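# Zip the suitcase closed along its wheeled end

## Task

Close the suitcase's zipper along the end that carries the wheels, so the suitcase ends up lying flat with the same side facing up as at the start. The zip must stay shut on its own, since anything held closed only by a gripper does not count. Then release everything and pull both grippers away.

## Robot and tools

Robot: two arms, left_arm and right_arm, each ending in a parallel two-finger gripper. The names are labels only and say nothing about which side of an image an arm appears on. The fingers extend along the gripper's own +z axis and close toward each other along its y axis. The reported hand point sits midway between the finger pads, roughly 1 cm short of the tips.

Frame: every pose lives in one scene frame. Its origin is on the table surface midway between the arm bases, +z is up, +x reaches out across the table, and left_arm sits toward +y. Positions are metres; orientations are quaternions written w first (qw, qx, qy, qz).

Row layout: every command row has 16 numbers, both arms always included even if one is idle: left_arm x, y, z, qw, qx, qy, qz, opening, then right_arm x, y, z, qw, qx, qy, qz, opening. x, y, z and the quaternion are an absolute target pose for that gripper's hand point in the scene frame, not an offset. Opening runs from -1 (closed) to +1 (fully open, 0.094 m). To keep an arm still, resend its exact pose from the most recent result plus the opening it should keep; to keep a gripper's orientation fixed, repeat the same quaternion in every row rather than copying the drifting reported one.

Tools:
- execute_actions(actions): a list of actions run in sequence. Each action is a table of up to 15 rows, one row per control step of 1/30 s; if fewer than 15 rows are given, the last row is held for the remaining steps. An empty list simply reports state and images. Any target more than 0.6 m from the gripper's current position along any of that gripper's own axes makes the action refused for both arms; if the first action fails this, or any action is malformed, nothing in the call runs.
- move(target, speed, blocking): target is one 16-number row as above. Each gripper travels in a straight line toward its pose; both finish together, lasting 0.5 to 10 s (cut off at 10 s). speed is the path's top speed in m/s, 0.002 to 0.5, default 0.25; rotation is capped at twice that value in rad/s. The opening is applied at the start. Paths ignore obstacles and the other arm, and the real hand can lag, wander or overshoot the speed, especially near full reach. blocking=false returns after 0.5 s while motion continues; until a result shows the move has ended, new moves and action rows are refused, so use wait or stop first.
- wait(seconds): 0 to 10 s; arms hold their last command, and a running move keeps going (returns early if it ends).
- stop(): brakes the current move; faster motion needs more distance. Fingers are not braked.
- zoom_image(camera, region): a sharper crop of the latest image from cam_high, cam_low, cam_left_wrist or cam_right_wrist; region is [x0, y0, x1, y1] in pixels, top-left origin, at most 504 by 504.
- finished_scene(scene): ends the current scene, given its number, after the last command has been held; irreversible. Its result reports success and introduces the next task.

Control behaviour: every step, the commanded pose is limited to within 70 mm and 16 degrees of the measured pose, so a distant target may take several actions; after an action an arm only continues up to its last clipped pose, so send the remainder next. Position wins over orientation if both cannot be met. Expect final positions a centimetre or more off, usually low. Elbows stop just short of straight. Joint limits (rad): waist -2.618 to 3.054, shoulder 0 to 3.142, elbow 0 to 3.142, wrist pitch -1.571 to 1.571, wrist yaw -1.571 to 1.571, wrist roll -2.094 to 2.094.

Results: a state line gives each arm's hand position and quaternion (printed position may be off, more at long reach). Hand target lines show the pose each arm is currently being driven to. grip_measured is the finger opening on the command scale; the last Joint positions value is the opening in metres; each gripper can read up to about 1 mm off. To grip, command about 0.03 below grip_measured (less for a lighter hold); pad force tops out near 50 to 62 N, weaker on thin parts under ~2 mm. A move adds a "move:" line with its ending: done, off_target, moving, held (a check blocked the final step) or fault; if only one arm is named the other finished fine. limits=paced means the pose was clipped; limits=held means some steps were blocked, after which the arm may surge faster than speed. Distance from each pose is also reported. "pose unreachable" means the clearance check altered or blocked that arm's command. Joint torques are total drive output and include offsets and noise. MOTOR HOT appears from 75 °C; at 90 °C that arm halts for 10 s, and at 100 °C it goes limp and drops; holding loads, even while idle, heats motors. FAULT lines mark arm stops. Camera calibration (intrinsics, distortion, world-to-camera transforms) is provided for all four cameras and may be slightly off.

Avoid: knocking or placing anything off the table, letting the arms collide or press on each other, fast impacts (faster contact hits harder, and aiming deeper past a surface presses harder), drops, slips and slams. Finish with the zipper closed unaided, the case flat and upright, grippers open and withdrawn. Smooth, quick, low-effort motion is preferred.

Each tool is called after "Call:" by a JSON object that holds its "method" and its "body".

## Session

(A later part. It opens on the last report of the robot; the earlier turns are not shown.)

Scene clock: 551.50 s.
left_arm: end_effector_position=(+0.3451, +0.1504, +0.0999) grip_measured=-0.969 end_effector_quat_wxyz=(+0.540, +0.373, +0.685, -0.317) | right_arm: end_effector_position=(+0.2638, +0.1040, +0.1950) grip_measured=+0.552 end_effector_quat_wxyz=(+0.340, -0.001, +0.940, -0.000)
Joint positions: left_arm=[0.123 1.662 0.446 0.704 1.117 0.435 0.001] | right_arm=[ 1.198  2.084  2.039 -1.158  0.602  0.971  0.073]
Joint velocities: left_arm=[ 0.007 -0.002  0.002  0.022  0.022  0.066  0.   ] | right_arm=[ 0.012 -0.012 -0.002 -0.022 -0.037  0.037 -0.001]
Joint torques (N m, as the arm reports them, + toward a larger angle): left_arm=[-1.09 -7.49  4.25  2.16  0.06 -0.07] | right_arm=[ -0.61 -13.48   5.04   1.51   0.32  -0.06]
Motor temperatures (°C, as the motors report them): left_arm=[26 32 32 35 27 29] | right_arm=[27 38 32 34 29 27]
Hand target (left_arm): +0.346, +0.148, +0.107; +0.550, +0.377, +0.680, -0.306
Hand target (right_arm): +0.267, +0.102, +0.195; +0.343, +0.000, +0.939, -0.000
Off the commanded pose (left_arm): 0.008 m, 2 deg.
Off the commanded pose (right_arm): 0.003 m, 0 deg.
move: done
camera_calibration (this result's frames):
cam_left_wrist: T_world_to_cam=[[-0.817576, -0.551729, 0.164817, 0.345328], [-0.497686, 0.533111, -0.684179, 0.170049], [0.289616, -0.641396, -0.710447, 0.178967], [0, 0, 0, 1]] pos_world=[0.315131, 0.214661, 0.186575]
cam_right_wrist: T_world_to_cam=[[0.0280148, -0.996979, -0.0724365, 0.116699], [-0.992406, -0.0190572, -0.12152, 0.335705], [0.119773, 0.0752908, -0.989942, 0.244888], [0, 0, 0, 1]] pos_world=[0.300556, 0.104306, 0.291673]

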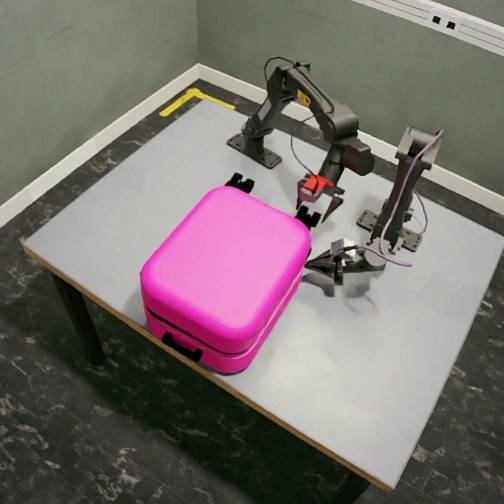

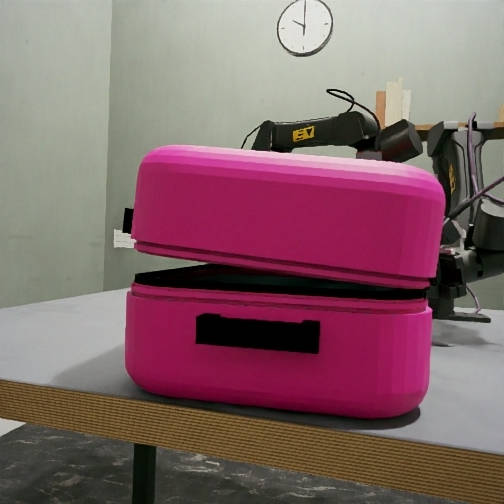

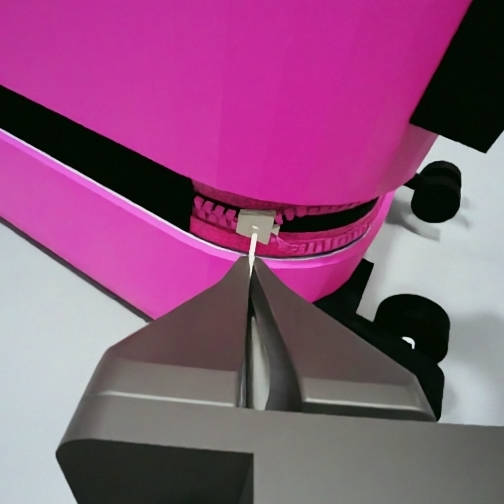

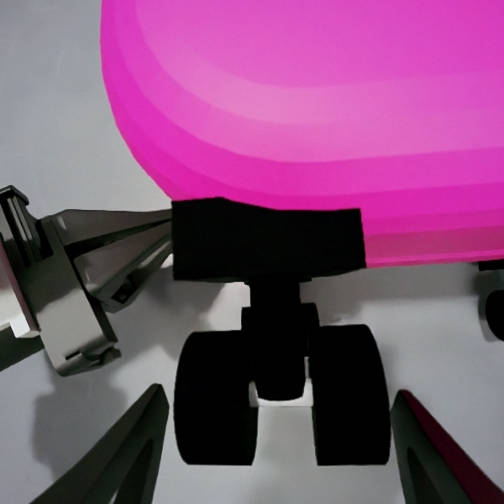

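Call:
{"method": "execute_actions", "body": {"actions": []}}

Scene clock: 566.63 s.
left_arm: end_effector_position=(+0.3451, +0.1504, +0.0999) grip_measured=-0.969 end_effector_quat_wxyz=(+0.540, +0.373, +0.685, -0.317) | right_arm: end_effector_position=(+0.2640, +0.1044, +0.1952) grip_measured=+0.552 end_effector_quat_wxyz=(+0.340, -0.001, +0.940, +0.000)
Joint positions: left_arm=[0.123 1.662 0.446 0.704 1.117 0.435 0.001] | right_arm=[ 1.198  2.084  2.039 -1.156  0.602  0.971  0.073]
Joint velocities: left_arm=[ 0.017  0.007 -0.017  0.022 -0.007  0.007  0.001] | right_arm=[-0.002 -0.022 -0.017 -0.066 -0.081 -0.007  0.   ]
Joint torques (N m, as the arm reports them, + toward a larger angle): left_arm=[-1.03 -7.53  4.3   2.19  0.04 -0.08] | right_arm=[ -0.61 -13.47   5.02   1.51   0.32  -0.06]
Motor temperatures (°C, as the motors report them): left_arm=[26 32 32 36 27 29] | right_arm=[27 39 31 33 29 27]
Hand target (left_arm): +0.346, +0.148, +0.107; +0.550, +0.377, +0.680, -0.306
Hand target (right_arm): +0.267, +0.102, +0.195; +0.343, +0.000, +0.939, -0.000
Off the commanded pose (left_arm): 0.008 m, 2 deg.
Off the commanded pose (right_arm): 0.003 m, 0 deg.
camera_calibration (this result's frames):
cam_left_wrist: T_world_to_cam=[[-0.817576, -0.551729, 0.164817, 0.345328], [-0.497686, 0.533111, -0.684179, 0.170049], [0.289616, -0.641396, -0.710447, 0.178967], [0, 0, 0, 1]] pos_world=[0.315131, 0.214661, 0.186575]
cam_right_wrist: T_world_to_cam=[[0.0286642, -0.996875, -0.0736095, 0.117093], [-0.992287, -0.0194926, -0.122422, 0.336098], [0.120605, 0.0765508, -0.989745, 0.244599], [0, 0, 0, 1]] pos_world=[0.300649, 0.104554, 0.291855]

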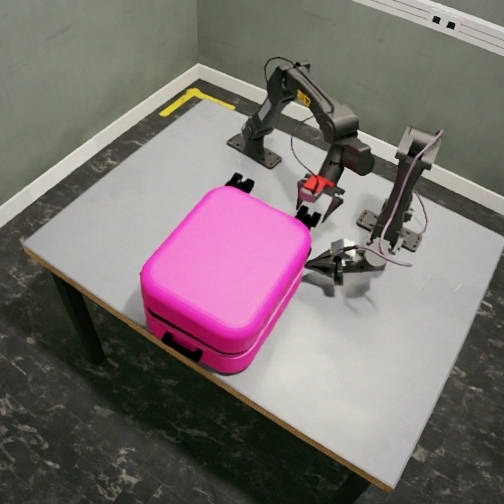

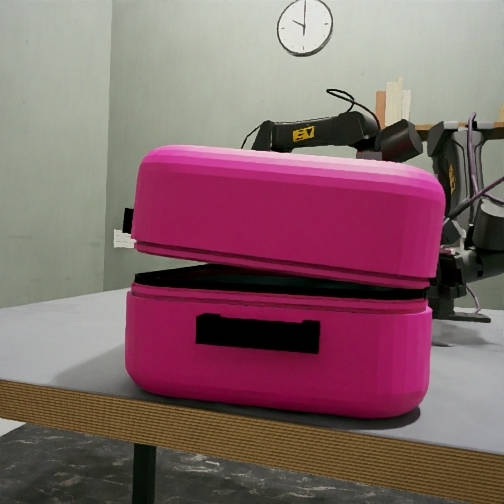

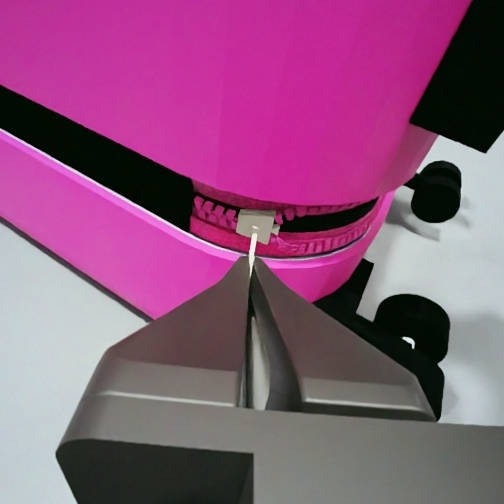

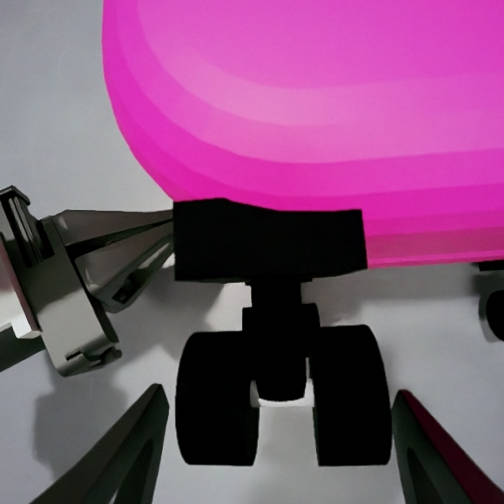

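Call:
{"method": "execute_actions", "body": {"actions": [[[0.346,0.148,0.107,0.5504,0.3767,0.6797,-0.3051,-1,0.267,0.102,0.191,0.342,0,0.9397,0,0.3]],[[0.346,0.148,0.107,0.5504,0.3767,0.6797,-0.3051,-1,0.267,0.102,0.191,0.342,0,0.9397,0,0.0]]]}}

Scene clock: 575.13 s.
left_arm: end_effector_position=(+0.3456, +0.1506, +0.1002) grip_measured=-0.969 end_effector_quat_wxyz=(+0.541, +0.372, +0.686, -0.314) | right_arm: end_effector_position=(+0.2641, +0.1029, +0.1895) grip_measured=+0.125 end_effector_quat_wxyz=(+0.338, -0.004, +0.941, -0.005)
Joint positions: left_arm=[0.121 1.657 0.444 0.705 1.109 0.434 0.001] | right_arm=[ 1.196  2.083  2.018 -1.145  0.602  0.964  0.053]
Joint velocities: left_arm=[-0.027 -0.022 -0.007  0.007  0.022 -0.007  0.001] | right_arm=[ 0.007 -0.012 -0.007  0.007 -0.081 -0.037  0.   ]
Joint torques (N m, as the arm reports them, + toward a larger angle): left_arm=[-0.99 -7.2   4.54  2.17  0.13 -0.08] | right_arm=[ -0.63 -13.63   5.16   1.56   0.3    0.  ]
Motor temperatures (°C, as the motors report them): left_arm=[26 33 32 36 27 29] | right_arm=[27 40 31 33 29 27]
Hand target (left_arm): +0.346, +0.148, +0.107; +0.550, +0.377, +0.680, -0.305
Hand target (right_arm): +0.267, +0.102, +0.191; +0.342, +0.000, +0.940, -0.000
Off the commanded pose (left_arm): 0.007 m, 2 deg.
Off the commanded pose (right_arm): 0.003 m, 1 deg.
camera_calibration (this result's frames):
cam_left_wrist: T_world_to_cam=[[-0.814914, -0.556932, 0.160439, 0.34607], [-0.498906, 0.533187, -0.683231, 0.170685], [0.29497, -0.636819, -0.712359, 0.176843], [0, 0, 0, 1]] pos_world=[0.315009, 0.214348, 0.18707]
cam_right_wrist: T_world_to_cam=[[0.0317172, -0.997612, -0.0613493, 0.112159], [-0.992689, -0.0242902, -0.118227, 0.335292], [0.116455, 0.0646506, -0.99109, 0.241649], [0, 0, 0, 1]] pos_world=[0.301142, 0.104413, 0.286017]

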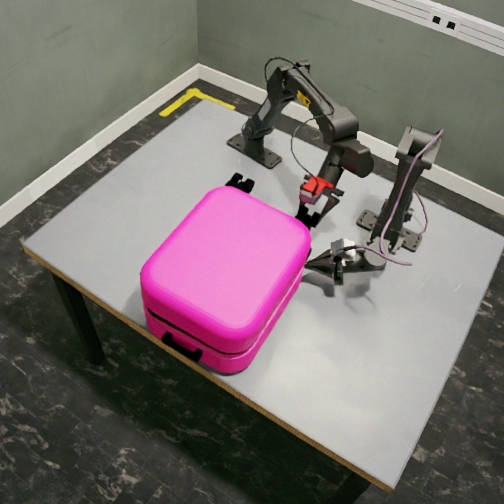

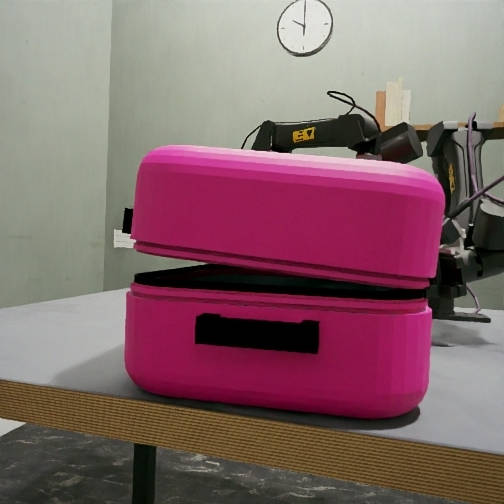

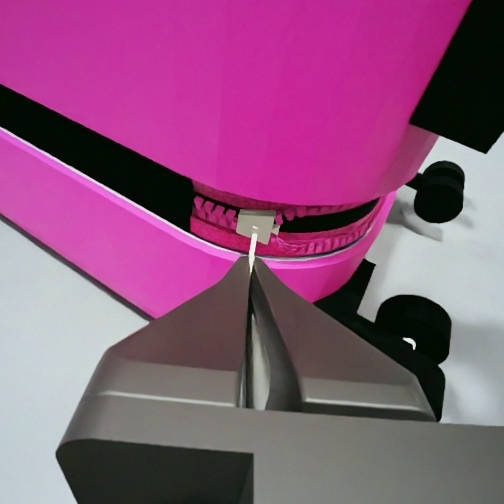

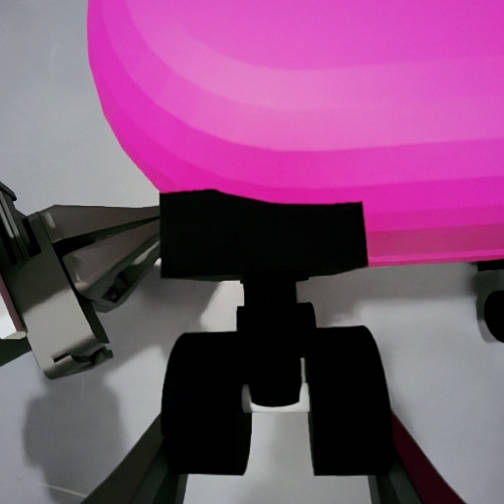

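Call:
{"method": "execute_actions", "body": {"actions": [[[0.340,0.146,0.107,0.5504,0.3767,0.6797,-0.3051,-1,0.267,0.102,0.191,0.342,0,0.9397,0,0.08],[0.336,0.145,0.107,0.5504,0.3767,0.6797,-0.3051,-1,0.267,0.102,0.191,0.342,0,0.9397,0,0.08],[0.332,0.144,0.107,0.5504,0.3767,0.6797,-0.3051,-1,0.267,0.102,0.191,0.342,0,0.9397,0,0.08],[0.328,0.143,0.107,0.5504,0.3767,0.6797,-0.3051,-1,0.267,0.102,0.191,0.342,0,0.9397,0,0.08],[0.324,0.142,0.107,0.5504,0.3767,0.6797,-0.3051,-1,0.267,0.102,0.191,0.342,0,0.9397,0,0.08],[0.320,0.141,0.107,0.5504,0.3767,0.6797,-0.3051,-1,0.267,0.102,0.191,0.342,0,0.9397,0,0.08]],[[0.316,0.140,0.107,0.5504,0.3767,0.6797,-0.3051,-1,0.267,0.102,0.191,0.342,0,0.9397,0,0.08],[0.312,0.139,0.107,0.5504,0.3767,0.6797,-0.3051,-1,0.267,0.102,0.191,0.342,0,0.9397,0,0.08],[0.308,0.138,0.107,0.5504,0.3767,0.6797,-0.3051,-1,0.267,0.102,0.191,0.342,0,0.9397,0,0.08]]]}}

Call:
{"method": "zoom_image", "body": {"camera": "cam_left_wrist", "region": [140, 120, 400, 340]}}

Scene clock: 596.63 s.
left_arm: end_effector_position=(+0.3339, +0.1549, +0.1009) grip_measured=-0.969 end_effector_quat_wxyz=(+0.558, +0.352, +0.705, -0.260) | right_arm: end_effector_position=(+0.2567, +0.1046, +0.1893) grip_measured=+0.125 end_effector_quat_wxyz=(+0.328, -0.012, +0.945, -0.001)
Joint positions: left_arm=[0.098 1.535 0.323 0.77  0.967 0.397 0.001] | right_arm=[ 1.205  2.077  2.018 -1.159  0.581  0.964  0.053]
Joint velocities: left_arm=[-0.002 -0.012  0.002  0.007  0.022  0.037 -0.001] | right_arm=[-0.012 -0.002  0.002 -0.007 -0.007 -0.066 -0.001]
Joint torques (N m, as the arm reports them, + toward a larger angle): left_arm=[-1.25 -6.57  2.16  2.03  1.18 -0.01] | right_arm=[ -1.44 -13.01   5.13   1.69   0.49   0.01]
Motor temperatures (°C, as the motors report them): left_arm=[26 33 31 36 27 29] | right_arm=[27 41 31 33 29 27]
Hand target (left_arm): +0.310, +0.139, +0.106; +0.551, +0.376, +0.680, -0.305
Hand target (right_arm): +0.267, +0.102, +0.191; +0.342, +0.000, +0.940, -0.000
Off the commanded pose (left_arm): 0.032 m, 7 deg.
Off the commanded pose (right_arm): 0.011 m, 2 deg.
camera_calibration (this result's frames):
cam_left_wrist: T_world_to_cam=[[-0.75081, -0.651922, 0.10622, 0.337647], [-0.538062, 0.510379, -0.670823, 0.178373], [0.383111, -0.560813, -0.733971, 0.144462], [0, 0, 0, 1]] pos_world=[0.294139, 0.210098, 0.189823]
cam_right_wrist: T_world_to_cam=[[0.0466634, -0.996848, -0.0641588, 0.110719], [-0.994517, -0.0403447, -0.0964805, 0.325989], [0.093588, 0.0683091, -0.993265, 0.248081], [0, 0, 0, 1]] pos_world=[0.295818, 0.106575, 0.284965]

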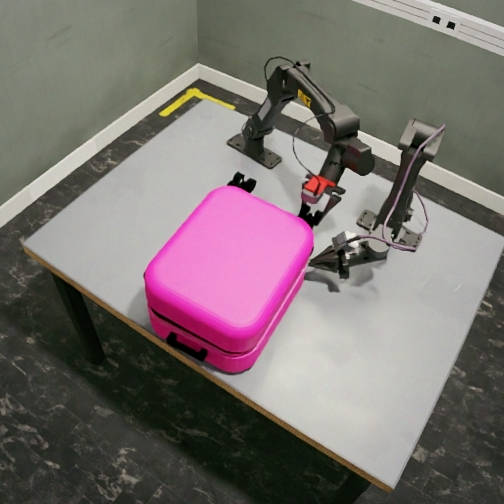

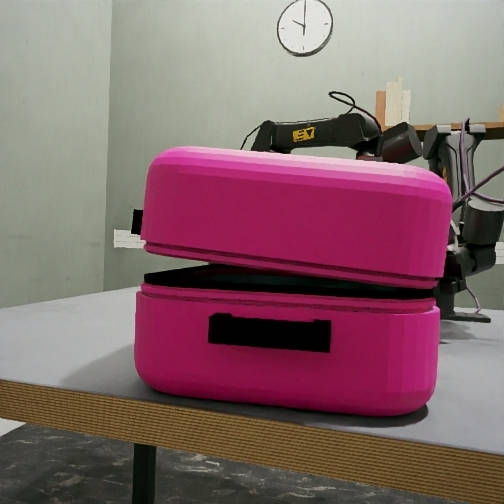

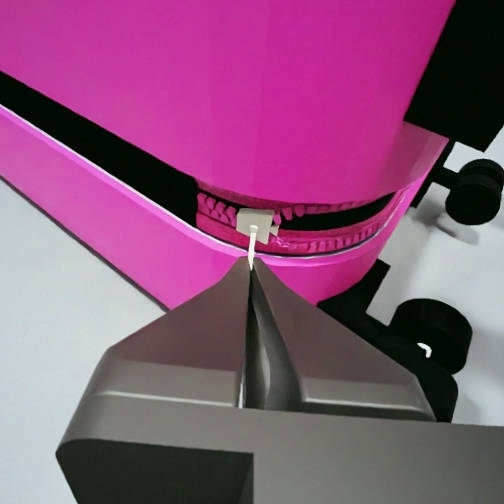

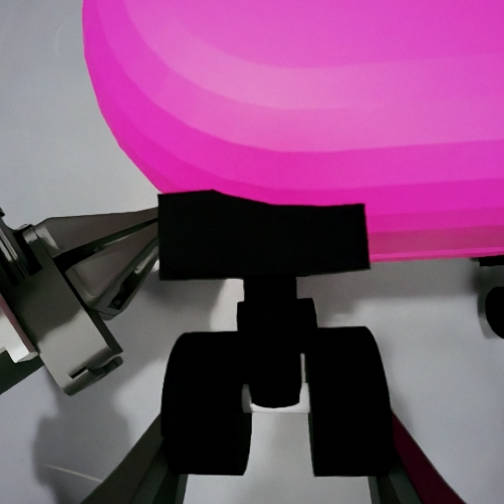

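Region (140, 120, 400, 340) of cam_left_wrist's 504x504 image, scaled by 1.938, with more detail than that image has; it fills the top 426 rows of this view, and the rest is white.

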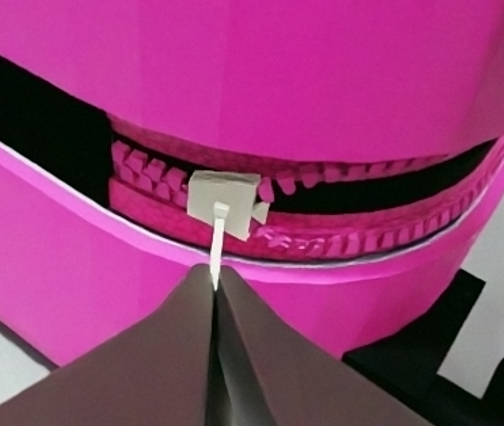

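Call:
{"method": "execute_actions", "body": {"actions": [[[0.304,0.138,0.107,0.5504,0.3767,0.6797,-0.3051,-1,0.272,0.102,0.191,0.342,0,0.9397,0,0.08],[0.300,0.138,0.107,0.5504,0.3767,0.6797,-0.3051,-1,0.276,0.102,0.191,0.342,0,0.9397,0,0.08],[0.296,0.138,0.107,0.5504,0.3767,0.6797,-0.3051,-1,0.280,0.102,0.191,0.342,0,0.9397,0,0.08],[0.292,0.138,0.107,0.5504,0.3767,0.6797,-0.3051,-1,0.284,0.102,0.191,0.342,0,0.9397,0,0.08],[0.288,0.138,0.107,0.5504,0.3767,0.6797,-0.3051,-1,0.286,0.102,0.191,0.342,0,0.9397,0,0.08]]]}}

Call:
{"method": "zoom_image", "body": {"camera": "cam_left_wrist", "region": [140, 120, 400, 340]}}

Scene clock: 606.40 s.
left_arm: end_effector_position=(+0.3257, +0.1587, +0.1062) grip_measured=-0.969 end_effector_quat_wxyz=(+0.572, +0.346, +0.705, -0.234) | right_arm: end_effector_position=(+0.2544, +0.1035, +0.1889) grip_measured=+0.125 end_effector_quat_wxyz=(+0.314, -0.019, +0.949, +0.000)
Joint positions: left_arm=[0.098 1.456 0.264 0.793 0.921 0.392 0.001] | right_arm=[ 1.198  2.077  2.031 -1.181  0.549  0.951  0.053]
Joint velocities: left_arm=[ 0.002 -0.002 -0.002 -0.007 -0.007 -0.037 -0.001] | right_arm=[-0.007 -0.007  0.022 -0.007  0.007 -0.022 -0.001]
Joint torques (N m, as the arm reports them, + toward a larger angle): left_arm=[-0.62 -5.86  1.36  1.81  1.65 -0.01] | right_arm=[ -4.51 -10.52   7.33   1.99   0.66  -0.29]
Motor temperatures (°C, as the motors report them): left_arm=[26 33 31 36 28 29] | right_arm=[27 40 31 33 29 27]
Hand target (left_arm): +0.292, +0.139, +0.106; +0.553, +0.373, +0.680, -0.303
Hand target (right_arm): +0.285, +0.100, +0.192; +0.342, +0.001, +0.940, -0.001
Off the commanded pose (left_arm): 0.043 m, 10 deg.
Off the commanded pose (right_arm): 0.032 m, 4 deg.
camera_calibration (this result's frames):
cam_left_wrist: T_world_to_cam=[[-0.725234, -0.685232, 0.0670299, 0.334551], [-0.535863, 0.50064, -0.679861, 0.177368], [0.432304, -0.528977, -0.730272, 0.132185], [0, 0, 0, 1]] pos_world=[0.280528, 0.21037, 0.194692]
cam_right_wrist: T_world_to_cam=[[0.059108, -0.996237, -0.0633897, 0.106295], [-0.996277, -0.0548799, -0.0664866, 0.319957], [0.0627576, 0.0670836, -0.995772, 0.25647], [0, 0, 0, 1]] pos_world=[0.296388, 0.106249, 0.283396]

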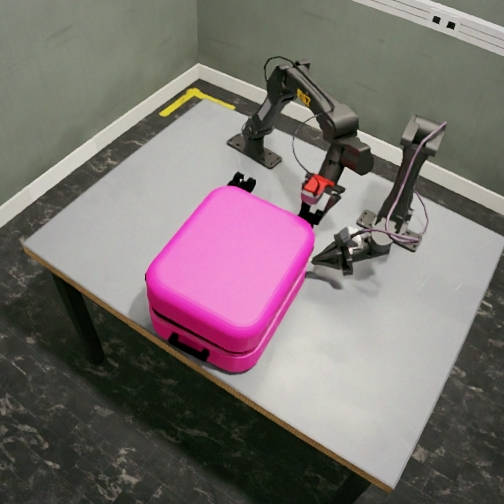

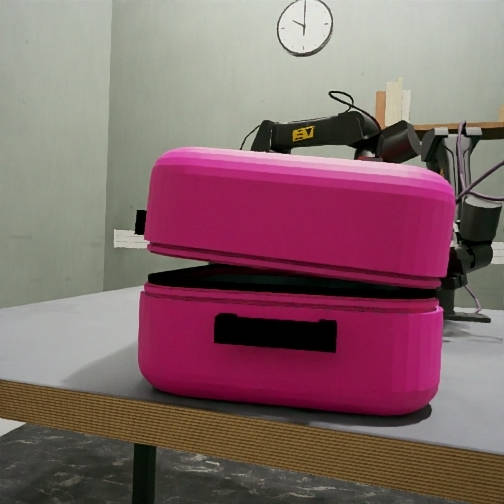

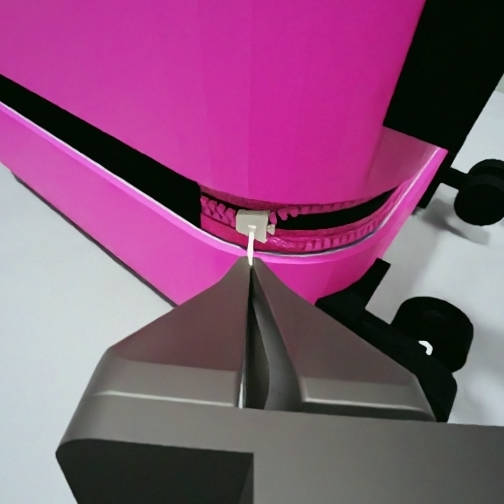

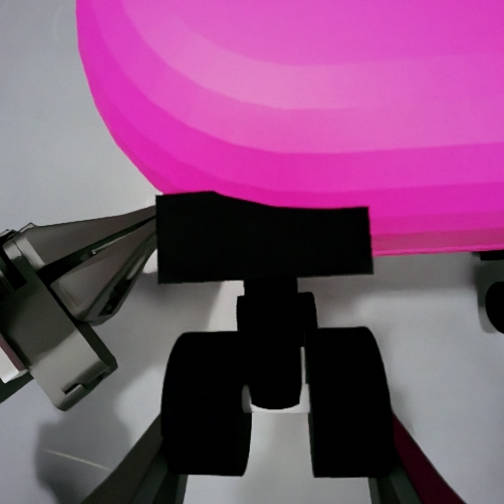

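Region (140, 120, 400, 340) of cam_left_wrist's 504x504 image, scaled by 1.938, with more detail than that image has; it fills the top 426 rows of this view, and the rest is white.

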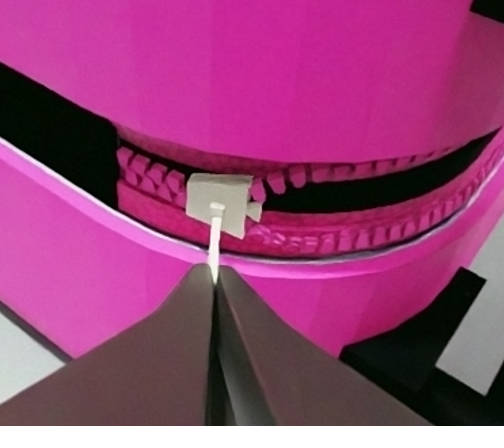

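Call:
{"method": "execute_actions", "body": {"actions": [[[0.300,0.142,0.107,0.5504,0.3767,0.6797,-0.3051,-1,0.280,0.102,0.191,0.342,0,0.9397,0,0.08],[0.310,0.145,0.107,0.5504,0.3767,0.6797,-0.3051,-1,0.274,0.102,0.191,0.342,0,0.9397,0,0.08],[0.320,0.148,0.107,0.5504,0.3767,0.6797,-0.3051,-1,0.268,0.102,0.191,0.342,0,0.9397,0,0.08],[0.328,0.150,0.107,0.5504,0.3767,0.6797,-0.3051,-1,0.264,0.102,0.191,0.342,0,0.9397,0,0.08],[0.334,0.151,0.107,0.5504,0.3767,0.6797,-0.3051,-1,0.260,0.103,0.191,0.342,0,0.9397,0,0.08]],[[0.336,0.151,0.107,0.5504,0.3767,0.6797,-0.3051,-1,0.258,0.103,0.191,0.342,0,0.9397,0,0.55]],[[0.336,0.151,0.107,0.5504,0.3767,0.6797,-0.3051,-1,0.250,0.103,0.23,0.342,0,0.9397,0,0.55],[0.336,0.151,0.107,0.5504,0.3767,0.6797,-0.3051,-1,0.245,0.103,0.25,0.342,0,0.9397,0,0.55],[0.336,0.151,0.107,0.5504,0.3767,0.6797,-0.3051,-1,0.240,0.10,0.27,0.342,0,0.9397,0,0.55]]]}}

Scene clock: 634.00 s.
left_arm: end_effector_position=(+0.3348, +0.1561, +0.1055) grip_measured=-0.969 end_effector_quat_wxyz=(+0.555, +0.366, +0.688, -0.291) | right_arm: end_effector_position=(+0.2428, +0.1091, +0.2876) grip_measured=+0.548 end_effector_quat_wxyz=(+0.360, +0.007, +0.932, +0.048)
Joint positions: left_arm=[0.136 1.576 0.373 0.735 1.078 0.426 0.001] | right_arm=[ 1.245  2.137  2.488 -1.468  0.61   1.005  0.073]
Joint velocities: left_arm=[ 0.012 -0.012  0.002  0.007 -0.022  0.051  0.   ] | right_arm=[-0.017  0.3    0.125 -0.344 -0.007 -0.022 -0.   ]
Joint torques (N m, as the arm reports them, + toward a larger angle): left_arm=[-0.7  -3.36  7.54  1.78  0.53  0.09] | right_arm=[  0.08 -10.58   6.3    1.21   0.41   0.08]
Motor temperatures (°C, as the motors report them): left_arm=[26 32 31 35 30 29] | right_arm=[28 39 32 34 29 27]
Hand target (left_arm): +0.336, +0.151, +0.107; +0.551, +0.376, +0.680, -0.305
Hand target (right_arm): +0.240, +0.100, +0.271; +0.345, -0.001, +0.939, +0.004
Off the commanded pose (left_arm): 0.005 m, 2 deg.
Off the commanded pose (right_arm): 0.020 m, 6 deg.
camera_calibration (this result's frames):
cam_left_wrist: T_world_to_cam=[[-0.793918, -0.594544, 0.127326, 0.341856], [-0.501573, 0.522031, -0.689861, 0.169298], [0.343685, -0.611556, -0.712657, 0.16711], [0, 0, 0, 1]] pos_world=[0.298888, 0.217067, 0.192357]
cam_right_wrist: T_world_to_cam=[[0.0515923, -0.984971, -0.164837, 0.148571], [-0.985791, -0.0238078, -0.166281, 0.338051], [0.159858, 0.171073, -0.972203, 0.313357], [0, 0, 0, 1]] pos_world=[0.27549, 0.100779, 0.385348]

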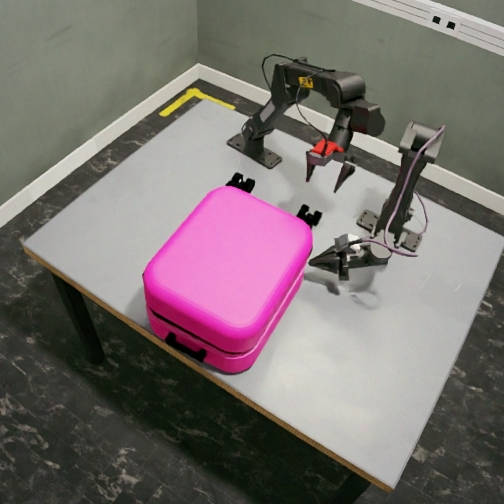

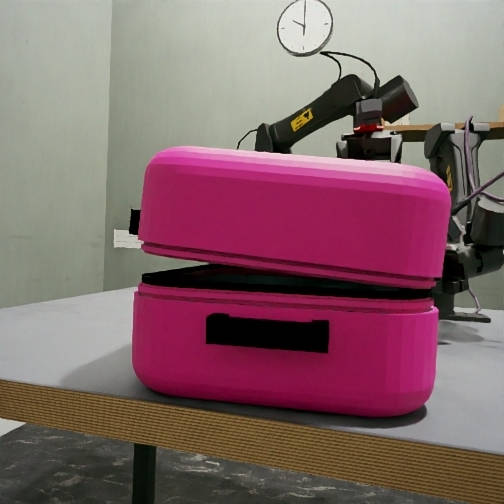

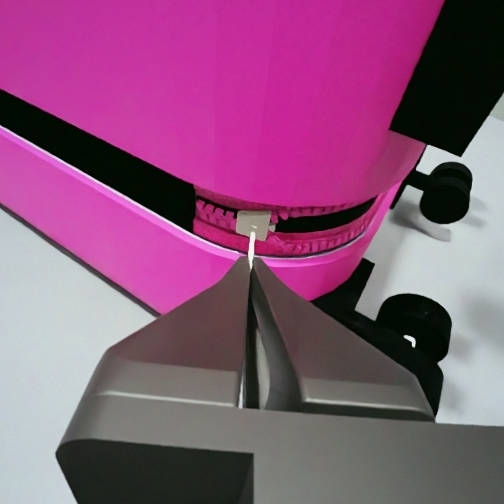

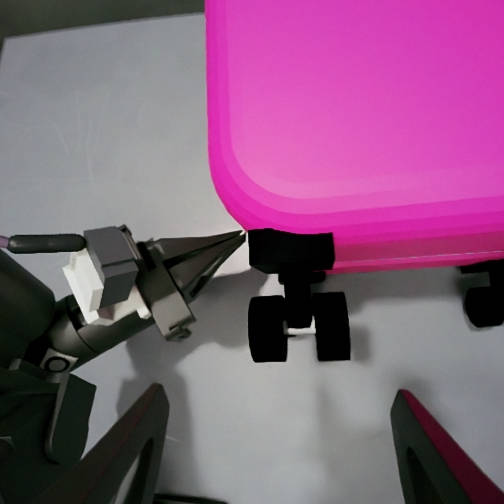

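Call:
{"method": "move", "body": {"target": [0.336,0.151,0.107,0.5504,0.3767,0.6797,-0.3051,-1,0.245,-0.09,0.285,0.2588,0,0.9659,0,0.55], "speed": 0.2}}

Scene clock: 650.17 s.
left_arm: end_effector_position=(+0.3347, +0.1565, +0.1056) grip_measured=-0.969 end_effector_quat_wxyz=(+0.555, +0.366, +0.688, -0.291) | right_arm: end_effector_position=(+0.2483, -0.0888, +0.2879) grip_measured=+0.548 end_effector_quat_wxyz=(+0.263, +0.003, +0.965, -0.003)
Joint positions: left_arm=[0.137 1.576 0.373 0.734 1.079 0.426 0.001] | right_arm=[ 0.839  1.59   1.861 -1.431  0.351  0.662  0.073]
Joint velocities: left_arm=[-0.017 -0.002  0.002  0.022  0.051  0.022 -0.001] | right_arm=[-0.002 -0.017  0.002 -0.066  0.007 -0.066 -0.   ]
Joint torques (N m, as the arm reports them, + toward a larger angle): left_arm=[-0.69 -3.4   7.49  1.76  0.53  0.1 ] | right_arm=[-0.32 -7.71  4.48  1.56  0.16 -0.07]
Motor temperatures (°C, as the motors report them): left_arm=[26 31 32 35 28 29] | right_arm=[28 40 32 33 29 27]
Hand target (left_arm): +0.336, +0.151, +0.107; +0.551, +0.376, +0.680, -0.305
Hand target (right_arm): +0.247, -0.091, +0.287; +0.263, +0.000, +0.965, -0.004
Off the commanded pose (left_arm): 0.006 m, 2 deg.
Off the commanded pose (right_arm): 0.004 m, 1 deg.
move: done
camera_calibration (this result's frames):
cam_left_wrist: T_world_to_cam=[[-0.793785, -0.594581, 0.127982, 0.341895], [-0.501846, 0.521437, -0.690111, 0.169349], [0.343593, -0.612027, -0.712297, 0.167436], [0, 0, 0, 1]] pos_world=[0.298848, 0.217455, 0.192378]
cam_right_wrist: T_world_to_cam=[[0.00765602, -0.997283, -0.0732682, -0.0631304], [-0.999183, -0.0105367, 0.0390118, 0.284131], [-0.0396778, 0.0729096, -0.996549, 0.394456], [0, 0, 0, 1]] pos_world=[0.300033, -0.0887247, 0.377385]

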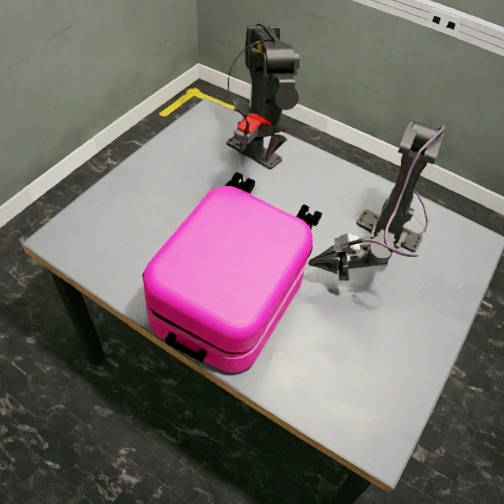

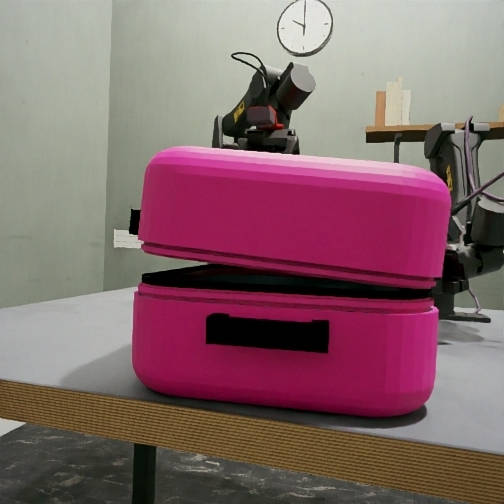

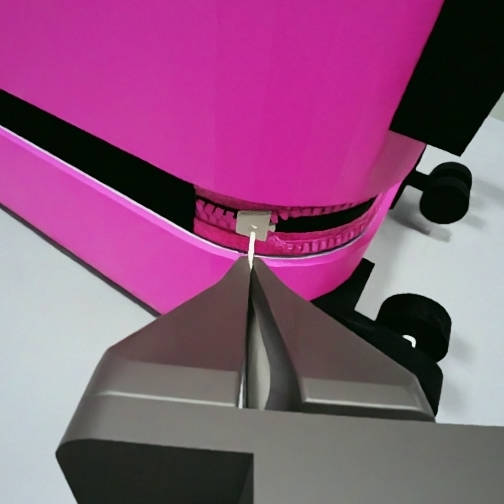

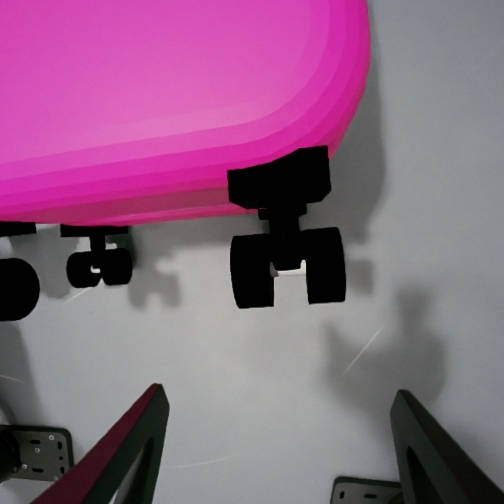

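Call:
{"method": "move", "body": {"target": [0.336,0.151,0.107,0.5504,0.3767,0.6797,-0.3051,-1,0.283,-0.096,0.228,0.2585,-0.0506,0.9646,0.0135,0.55], "speed": 0.1}}

Scene clock: 661.70 s.
left_arm: end_effector_position=(+0.3347, +0.1565, +0.1056) grip_measured=-0.969 end_effector_quat_wxyz=(+0.555, +0.366, +0.688, -0.291) | right_arm: end_effector_position=(+0.2833, -0.0942, +0.2249) grip_measured=+0.548 end_effector_quat_wxyz=(+0.251, -0.051, +0.967, +0.008)
Joint positions: left_arm=[0.137 1.576 0.373 0.734 1.079 0.426 0.001] | right_arm=[ 0.715  1.572  1.578 -1.129  0.245  0.443  0.073]
Joint velocities: left_arm=[ 0.012 -0.027  0.002 -0.095 -0.007 -0.022 -0.   ] | right_arm=[ 0.017 -0.037  0.027 -0.022 -0.022 -0.037  0.002]
Joint torques (N m, as the arm reports them, + toward a larger angle): left_arm=[-0.66 -3.4   7.6   1.77  0.51  0.1 ] | right_arm=[-0.72 -9.26  5.15  1.72  0.1  -0.06]
Motor temperatures (°C, as the motors report them): left_arm=[26 31 33 35 28 29] | right_arm=[28 38 32 33 29 27]
Hand target (left_arm): +0.336, +0.151, +0.107; +0.551, +0.376, +0.680, -0.305
Hand target (right_arm): +0.284, -0.096, +0.229; +0.259, -0.051, +0.965, +0.013
Off the commanded pose (left_arm): 0.006 m, 2 deg.
Off the commanded pose (right_arm): 0.004 m, 1 deg.
move: done
camera_calibration (this result's frames):
cam_left_wrist: T_world_to_cam=[[-0.793873, -0.594543, 0.127612, 0.341957], [-0.501592, 0.521623, -0.690156, 0.169239], [0.343762, -0.611905, -0.71232, 0.167363], [0, 0, 0, 1]] pos_world=[0.298826, 0.21744, 0.192379]
cam_right_wrist: T_world_to_cam=[[0.115728, -0.991093, -0.0658919, -0.105109], [-0.990623, -0.120014, 0.0652969, 0.302897], [-0.0726233, 0.0577173, -0.995688, 0.341245], [0, 0, 0, 1]] pos_world=[0.337003, -0.0875164, 0.313069]

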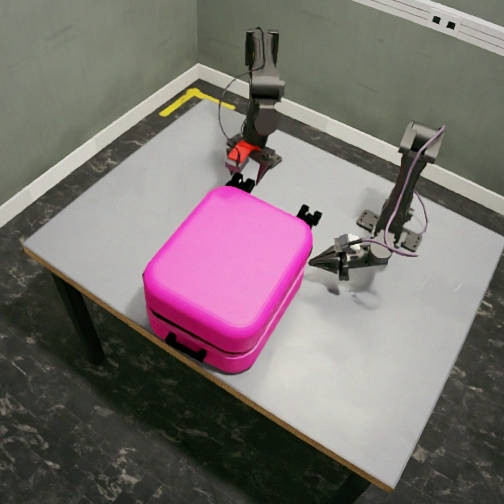

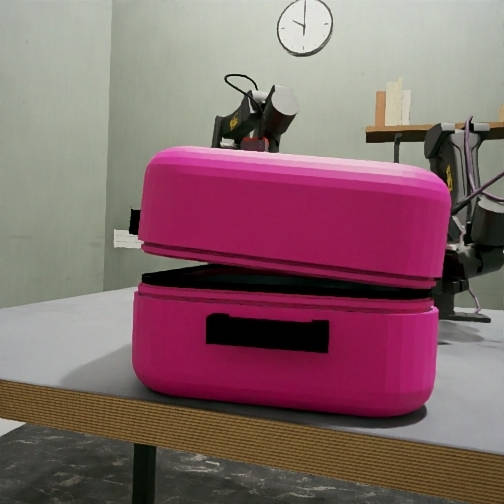

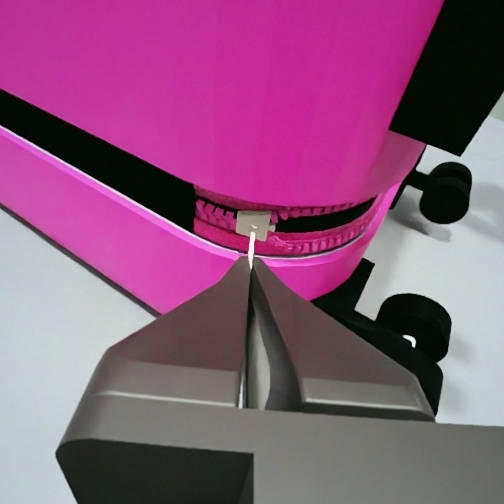

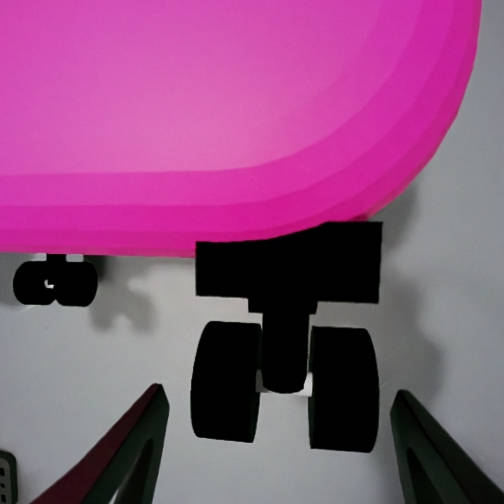

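Call:
{"method": "execute_actions", "body": {"actions": [[[0.336,0.151,0.107,0.5504,0.3767,0.6797,-0.3051,-1,0.281,-0.097,0.223,0.2585,-0.0506,0.9646,0.0135,0.55],[0.336,0.151,0.107,0.5504,0.3767,0.6797,-0.3051,-1,0.280,-0.098,0.219,0.2585,-0.0506,0.9646,0.0135,0.55],[0.336,0.151,0.107,0.5504,0.3767,0.6797,-0.3051,-1,0.279,-0.099,0.215,0.2585,-0.0506,0.9646,0.0135,0.55],[0.336,0.151,0.107,0.5504,0.3767,0.6797,-0.3051,-1,0.278,-0.100,0.211,0.2585,-0.0506,0.9646,0.0135,0.55]],[[0.336,0.151,0.107,0.5504,0.3767,0.6797,-0.3051,-1,0.278,-0.100,0.211,0.2585,-0.0506,0.9646,0.0135,0.3]],[[0.336,0.151,0.107,0.5504,0.3767,0.6797,-0.3051,-1,0.278,-0.100,0.211,0.2585,-0.0506,0.9646,0.0135,0.08]]]}}

Scene clock: 671.57 s.
left_arm: end_effector_position=(+0.3347, +0.1564, +0.1056) grip_measured=-0.969 end_effector_quat_wxyz=(+0.555, +0.366, +0.688, -0.291) | right_arm: end_effector_position=(+0.2774, -0.0976, +0.2068) grip_measured=+0.120 end_effector_quat_wxyz=(+0.249, -0.054, +0.967, +0.008)
Joint positions: left_arm=[0.137 1.576 0.373 0.734 1.079 0.426 0.001] | right_arm=[ 0.715  1.533  1.467 -1.058  0.241  0.44   0.053]
Joint velocities: left_arm=[-0.007  0.017 -0.002  0.007  0.022 -0.007  0.   ] | right_arm=[-0.007 -0.012  0.002 -0.007 -0.051  0.022 -0.   ]
Joint torques (N m, as the arm reports them, + toward a larger angle): left_arm=[-0.85 -3.33  7.55  1.78  0.51  0.09] | right_arm=[-0.72 -8.98  5.4   1.74  0.09 -0.03]
Motor temperatures (°C, as the motors report them): left_arm=[26 31 33 35 28 29] | right_arm=[28 38 32 33 29 27]
Hand target (left_arm): +0.336, +0.151, +0.107; +0.551, +0.376, +0.680, -0.305
Hand target (right_arm): +0.278, -0.100, +0.211; +0.258, -0.051, +0.965, +0.013
Off the commanded pose (left_arm): 0.006 m, 2 deg.
Off the commanded pose (right_arm): 0.005 m, 1 deg.
camera_calibration (this result's frames):
cam_left_wrist: T_world_to_cam=[[-0.794078, -0.594251, 0.127693, 0.341907], [-0.501396, 0.521676, -0.690258, 0.169191], [0.343572, -0.612144, -0.712207, 0.167463], [0, 0, 0, 1]] pos_world=[0.298797, 0.217427, 0.192395]
cam_right_wrist: T_world_to_cam=[[0.120028, -0.990534, -0.0666051, -0.109959], [-0.989924, -0.124491, 0.0674658, 0.296722], [-0.0751189, 0.0578362, -0.995496, 0.32366], [0, 0, 0, 1]] pos_world=[0.331243, -0.0906977, 0.29486]

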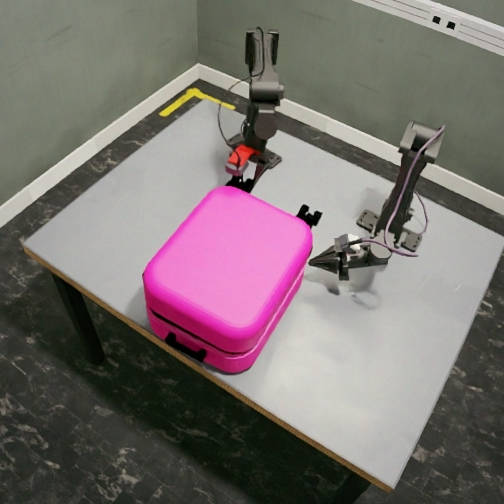

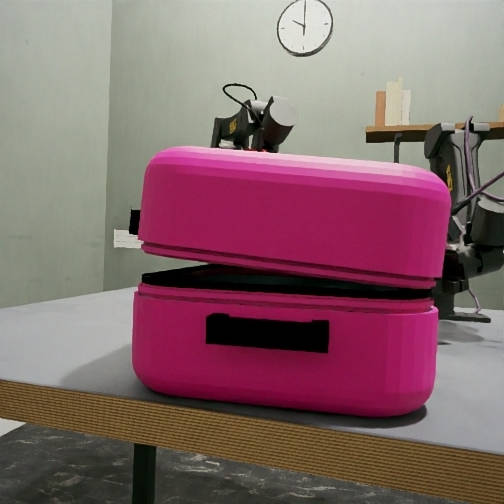

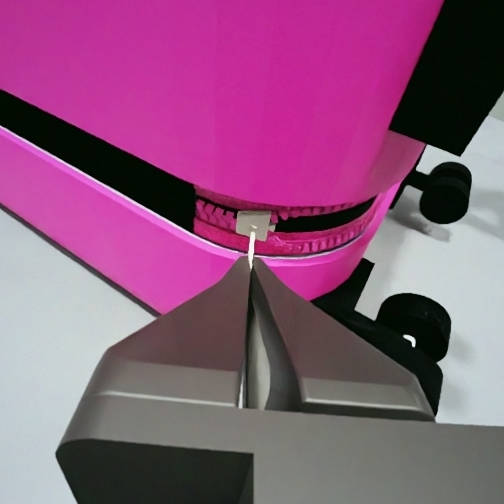

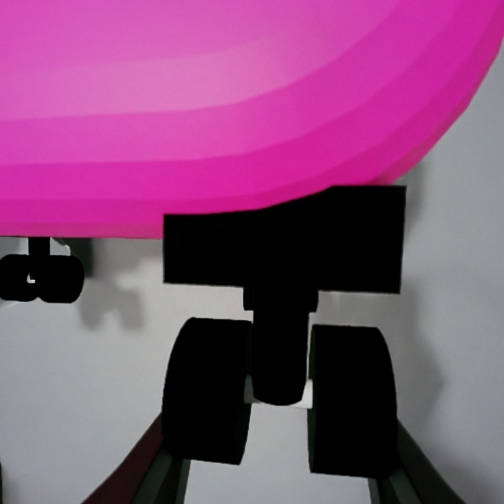

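Call:
{"method": "move", "body": {"target": [0.336,0.151,0.107,0.5504,0.3767,0.6797,-0.3051,-1,0.278,-0.107,0.172,0.2585,-0.0506,0.9646,0.0135,0.08], "speed": 0.04}}

Call:
{"method": "zoom_image", "body": {"camera": "cam_left_wrist", "region": [140, 120, 400, 340]}}

Scene clock: 675.57 s.
left_arm: end_effector_position=(+0.3347, +0.1565, +0.1055) grip_measured=-0.969 end_effector_quat_wxyz=(+0.555, +0.366, +0.688, -0.291) | right_arm: end_effector_position=(+0.2783, -0.1028, +0.1907) grip_measured=+0.120 end_effector_quat_wxyz=(+0.272, -0.045, +0.961, +0.032)
Joint positions: left_arm=[0.137 1.576 0.373 0.734 1.079 0.426 0.001] | right_arm=[ 0.689  1.461  1.31  -0.905  0.215  0.43   0.053]
Joint velocities: left_arm=[-0.002  0.002 -0.007 -0.007  0.051 -0.037 -0.   ] | right_arm=[-0.007 -0.017 -0.027  0.037 -0.007  0.022  0.   ]
Joint torques (N m, as the arm reports them, + toward a larger angle): left_arm=[-0.92 -3.35  7.49  1.76  0.5   0.09] | right_arm=[-0.25 -4.89  3.52  1.9   0.23 -0.13]
Motor temperatures (°C, as the motors report them): left_arm=[26 31 33 35 28 29] | right_arm=[28 38 31 33 29 27]
Hand target (left_arm): +0.336, +0.151, +0.107; +0.551, +0.376, +0.680, -0.305
Hand target (right_arm): +0.278, -0.107, +0.173; +0.258, -0.051, +0.965, +0.014
Off the commanded pose (left_arm): 0.006 m, 2 deg.
Off the commanded pose (right_arm): 0.019 m, 3 deg.
move: off_target (right_arm)
camera_calibration (this result's frames):
cam_left_wrist: T_world_to_cam=[[-0.793824, -0.594536, 0.127946, 0.341888], [-0.501852, 0.521583, -0.689997, 0.169268], [0.343493, -0.611947, -0.712414, 0.167438], [0, 0, 0, 1]] pos_world=[0.298833, 0.217441, 0.192337]
cam_right_wrist: T_world_to_cam=[[0.11864, -0.986544, -0.112498, -0.106694], [-0.992428, -0.121443, 0.0183691, 0.308442], [-0.0317839, 0.109467, -0.993482, 0.300798], [0, 0, 0, 1]] pos_world=[0.328325, -0.100728, 0.281169]

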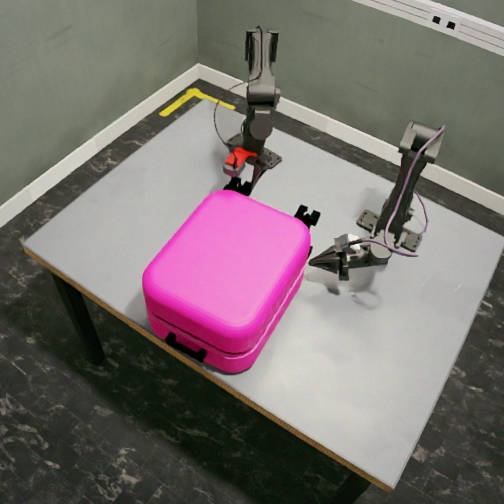

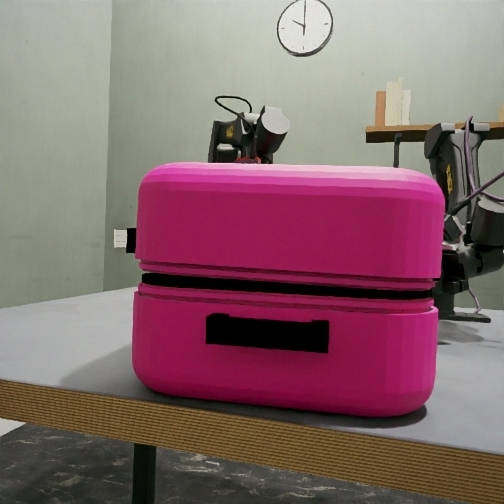

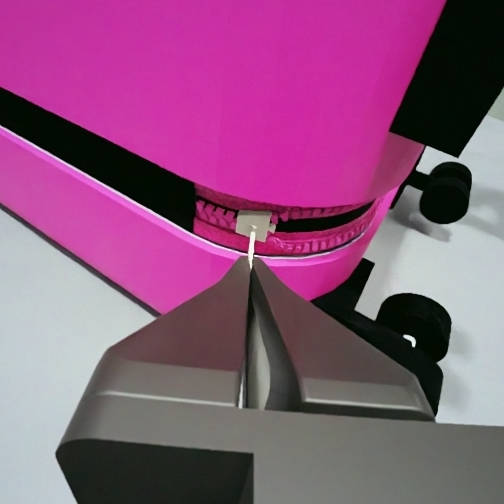

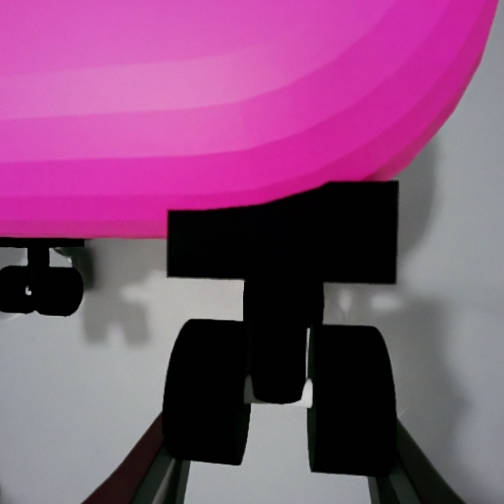

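Region (140, 120, 400, 340) of cam_left_wrist's 504x504 image, scaled by 1.938, with more detail than that image has; it fills the top 426 rows of this view, and the rest is white.

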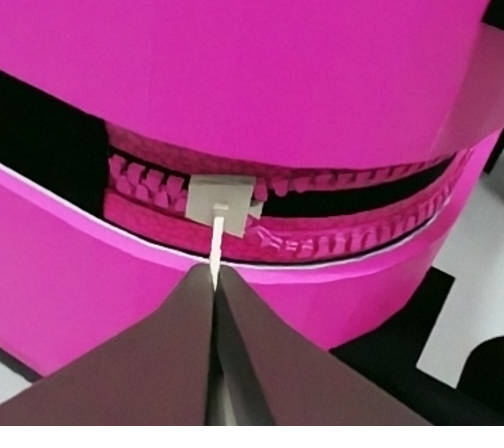

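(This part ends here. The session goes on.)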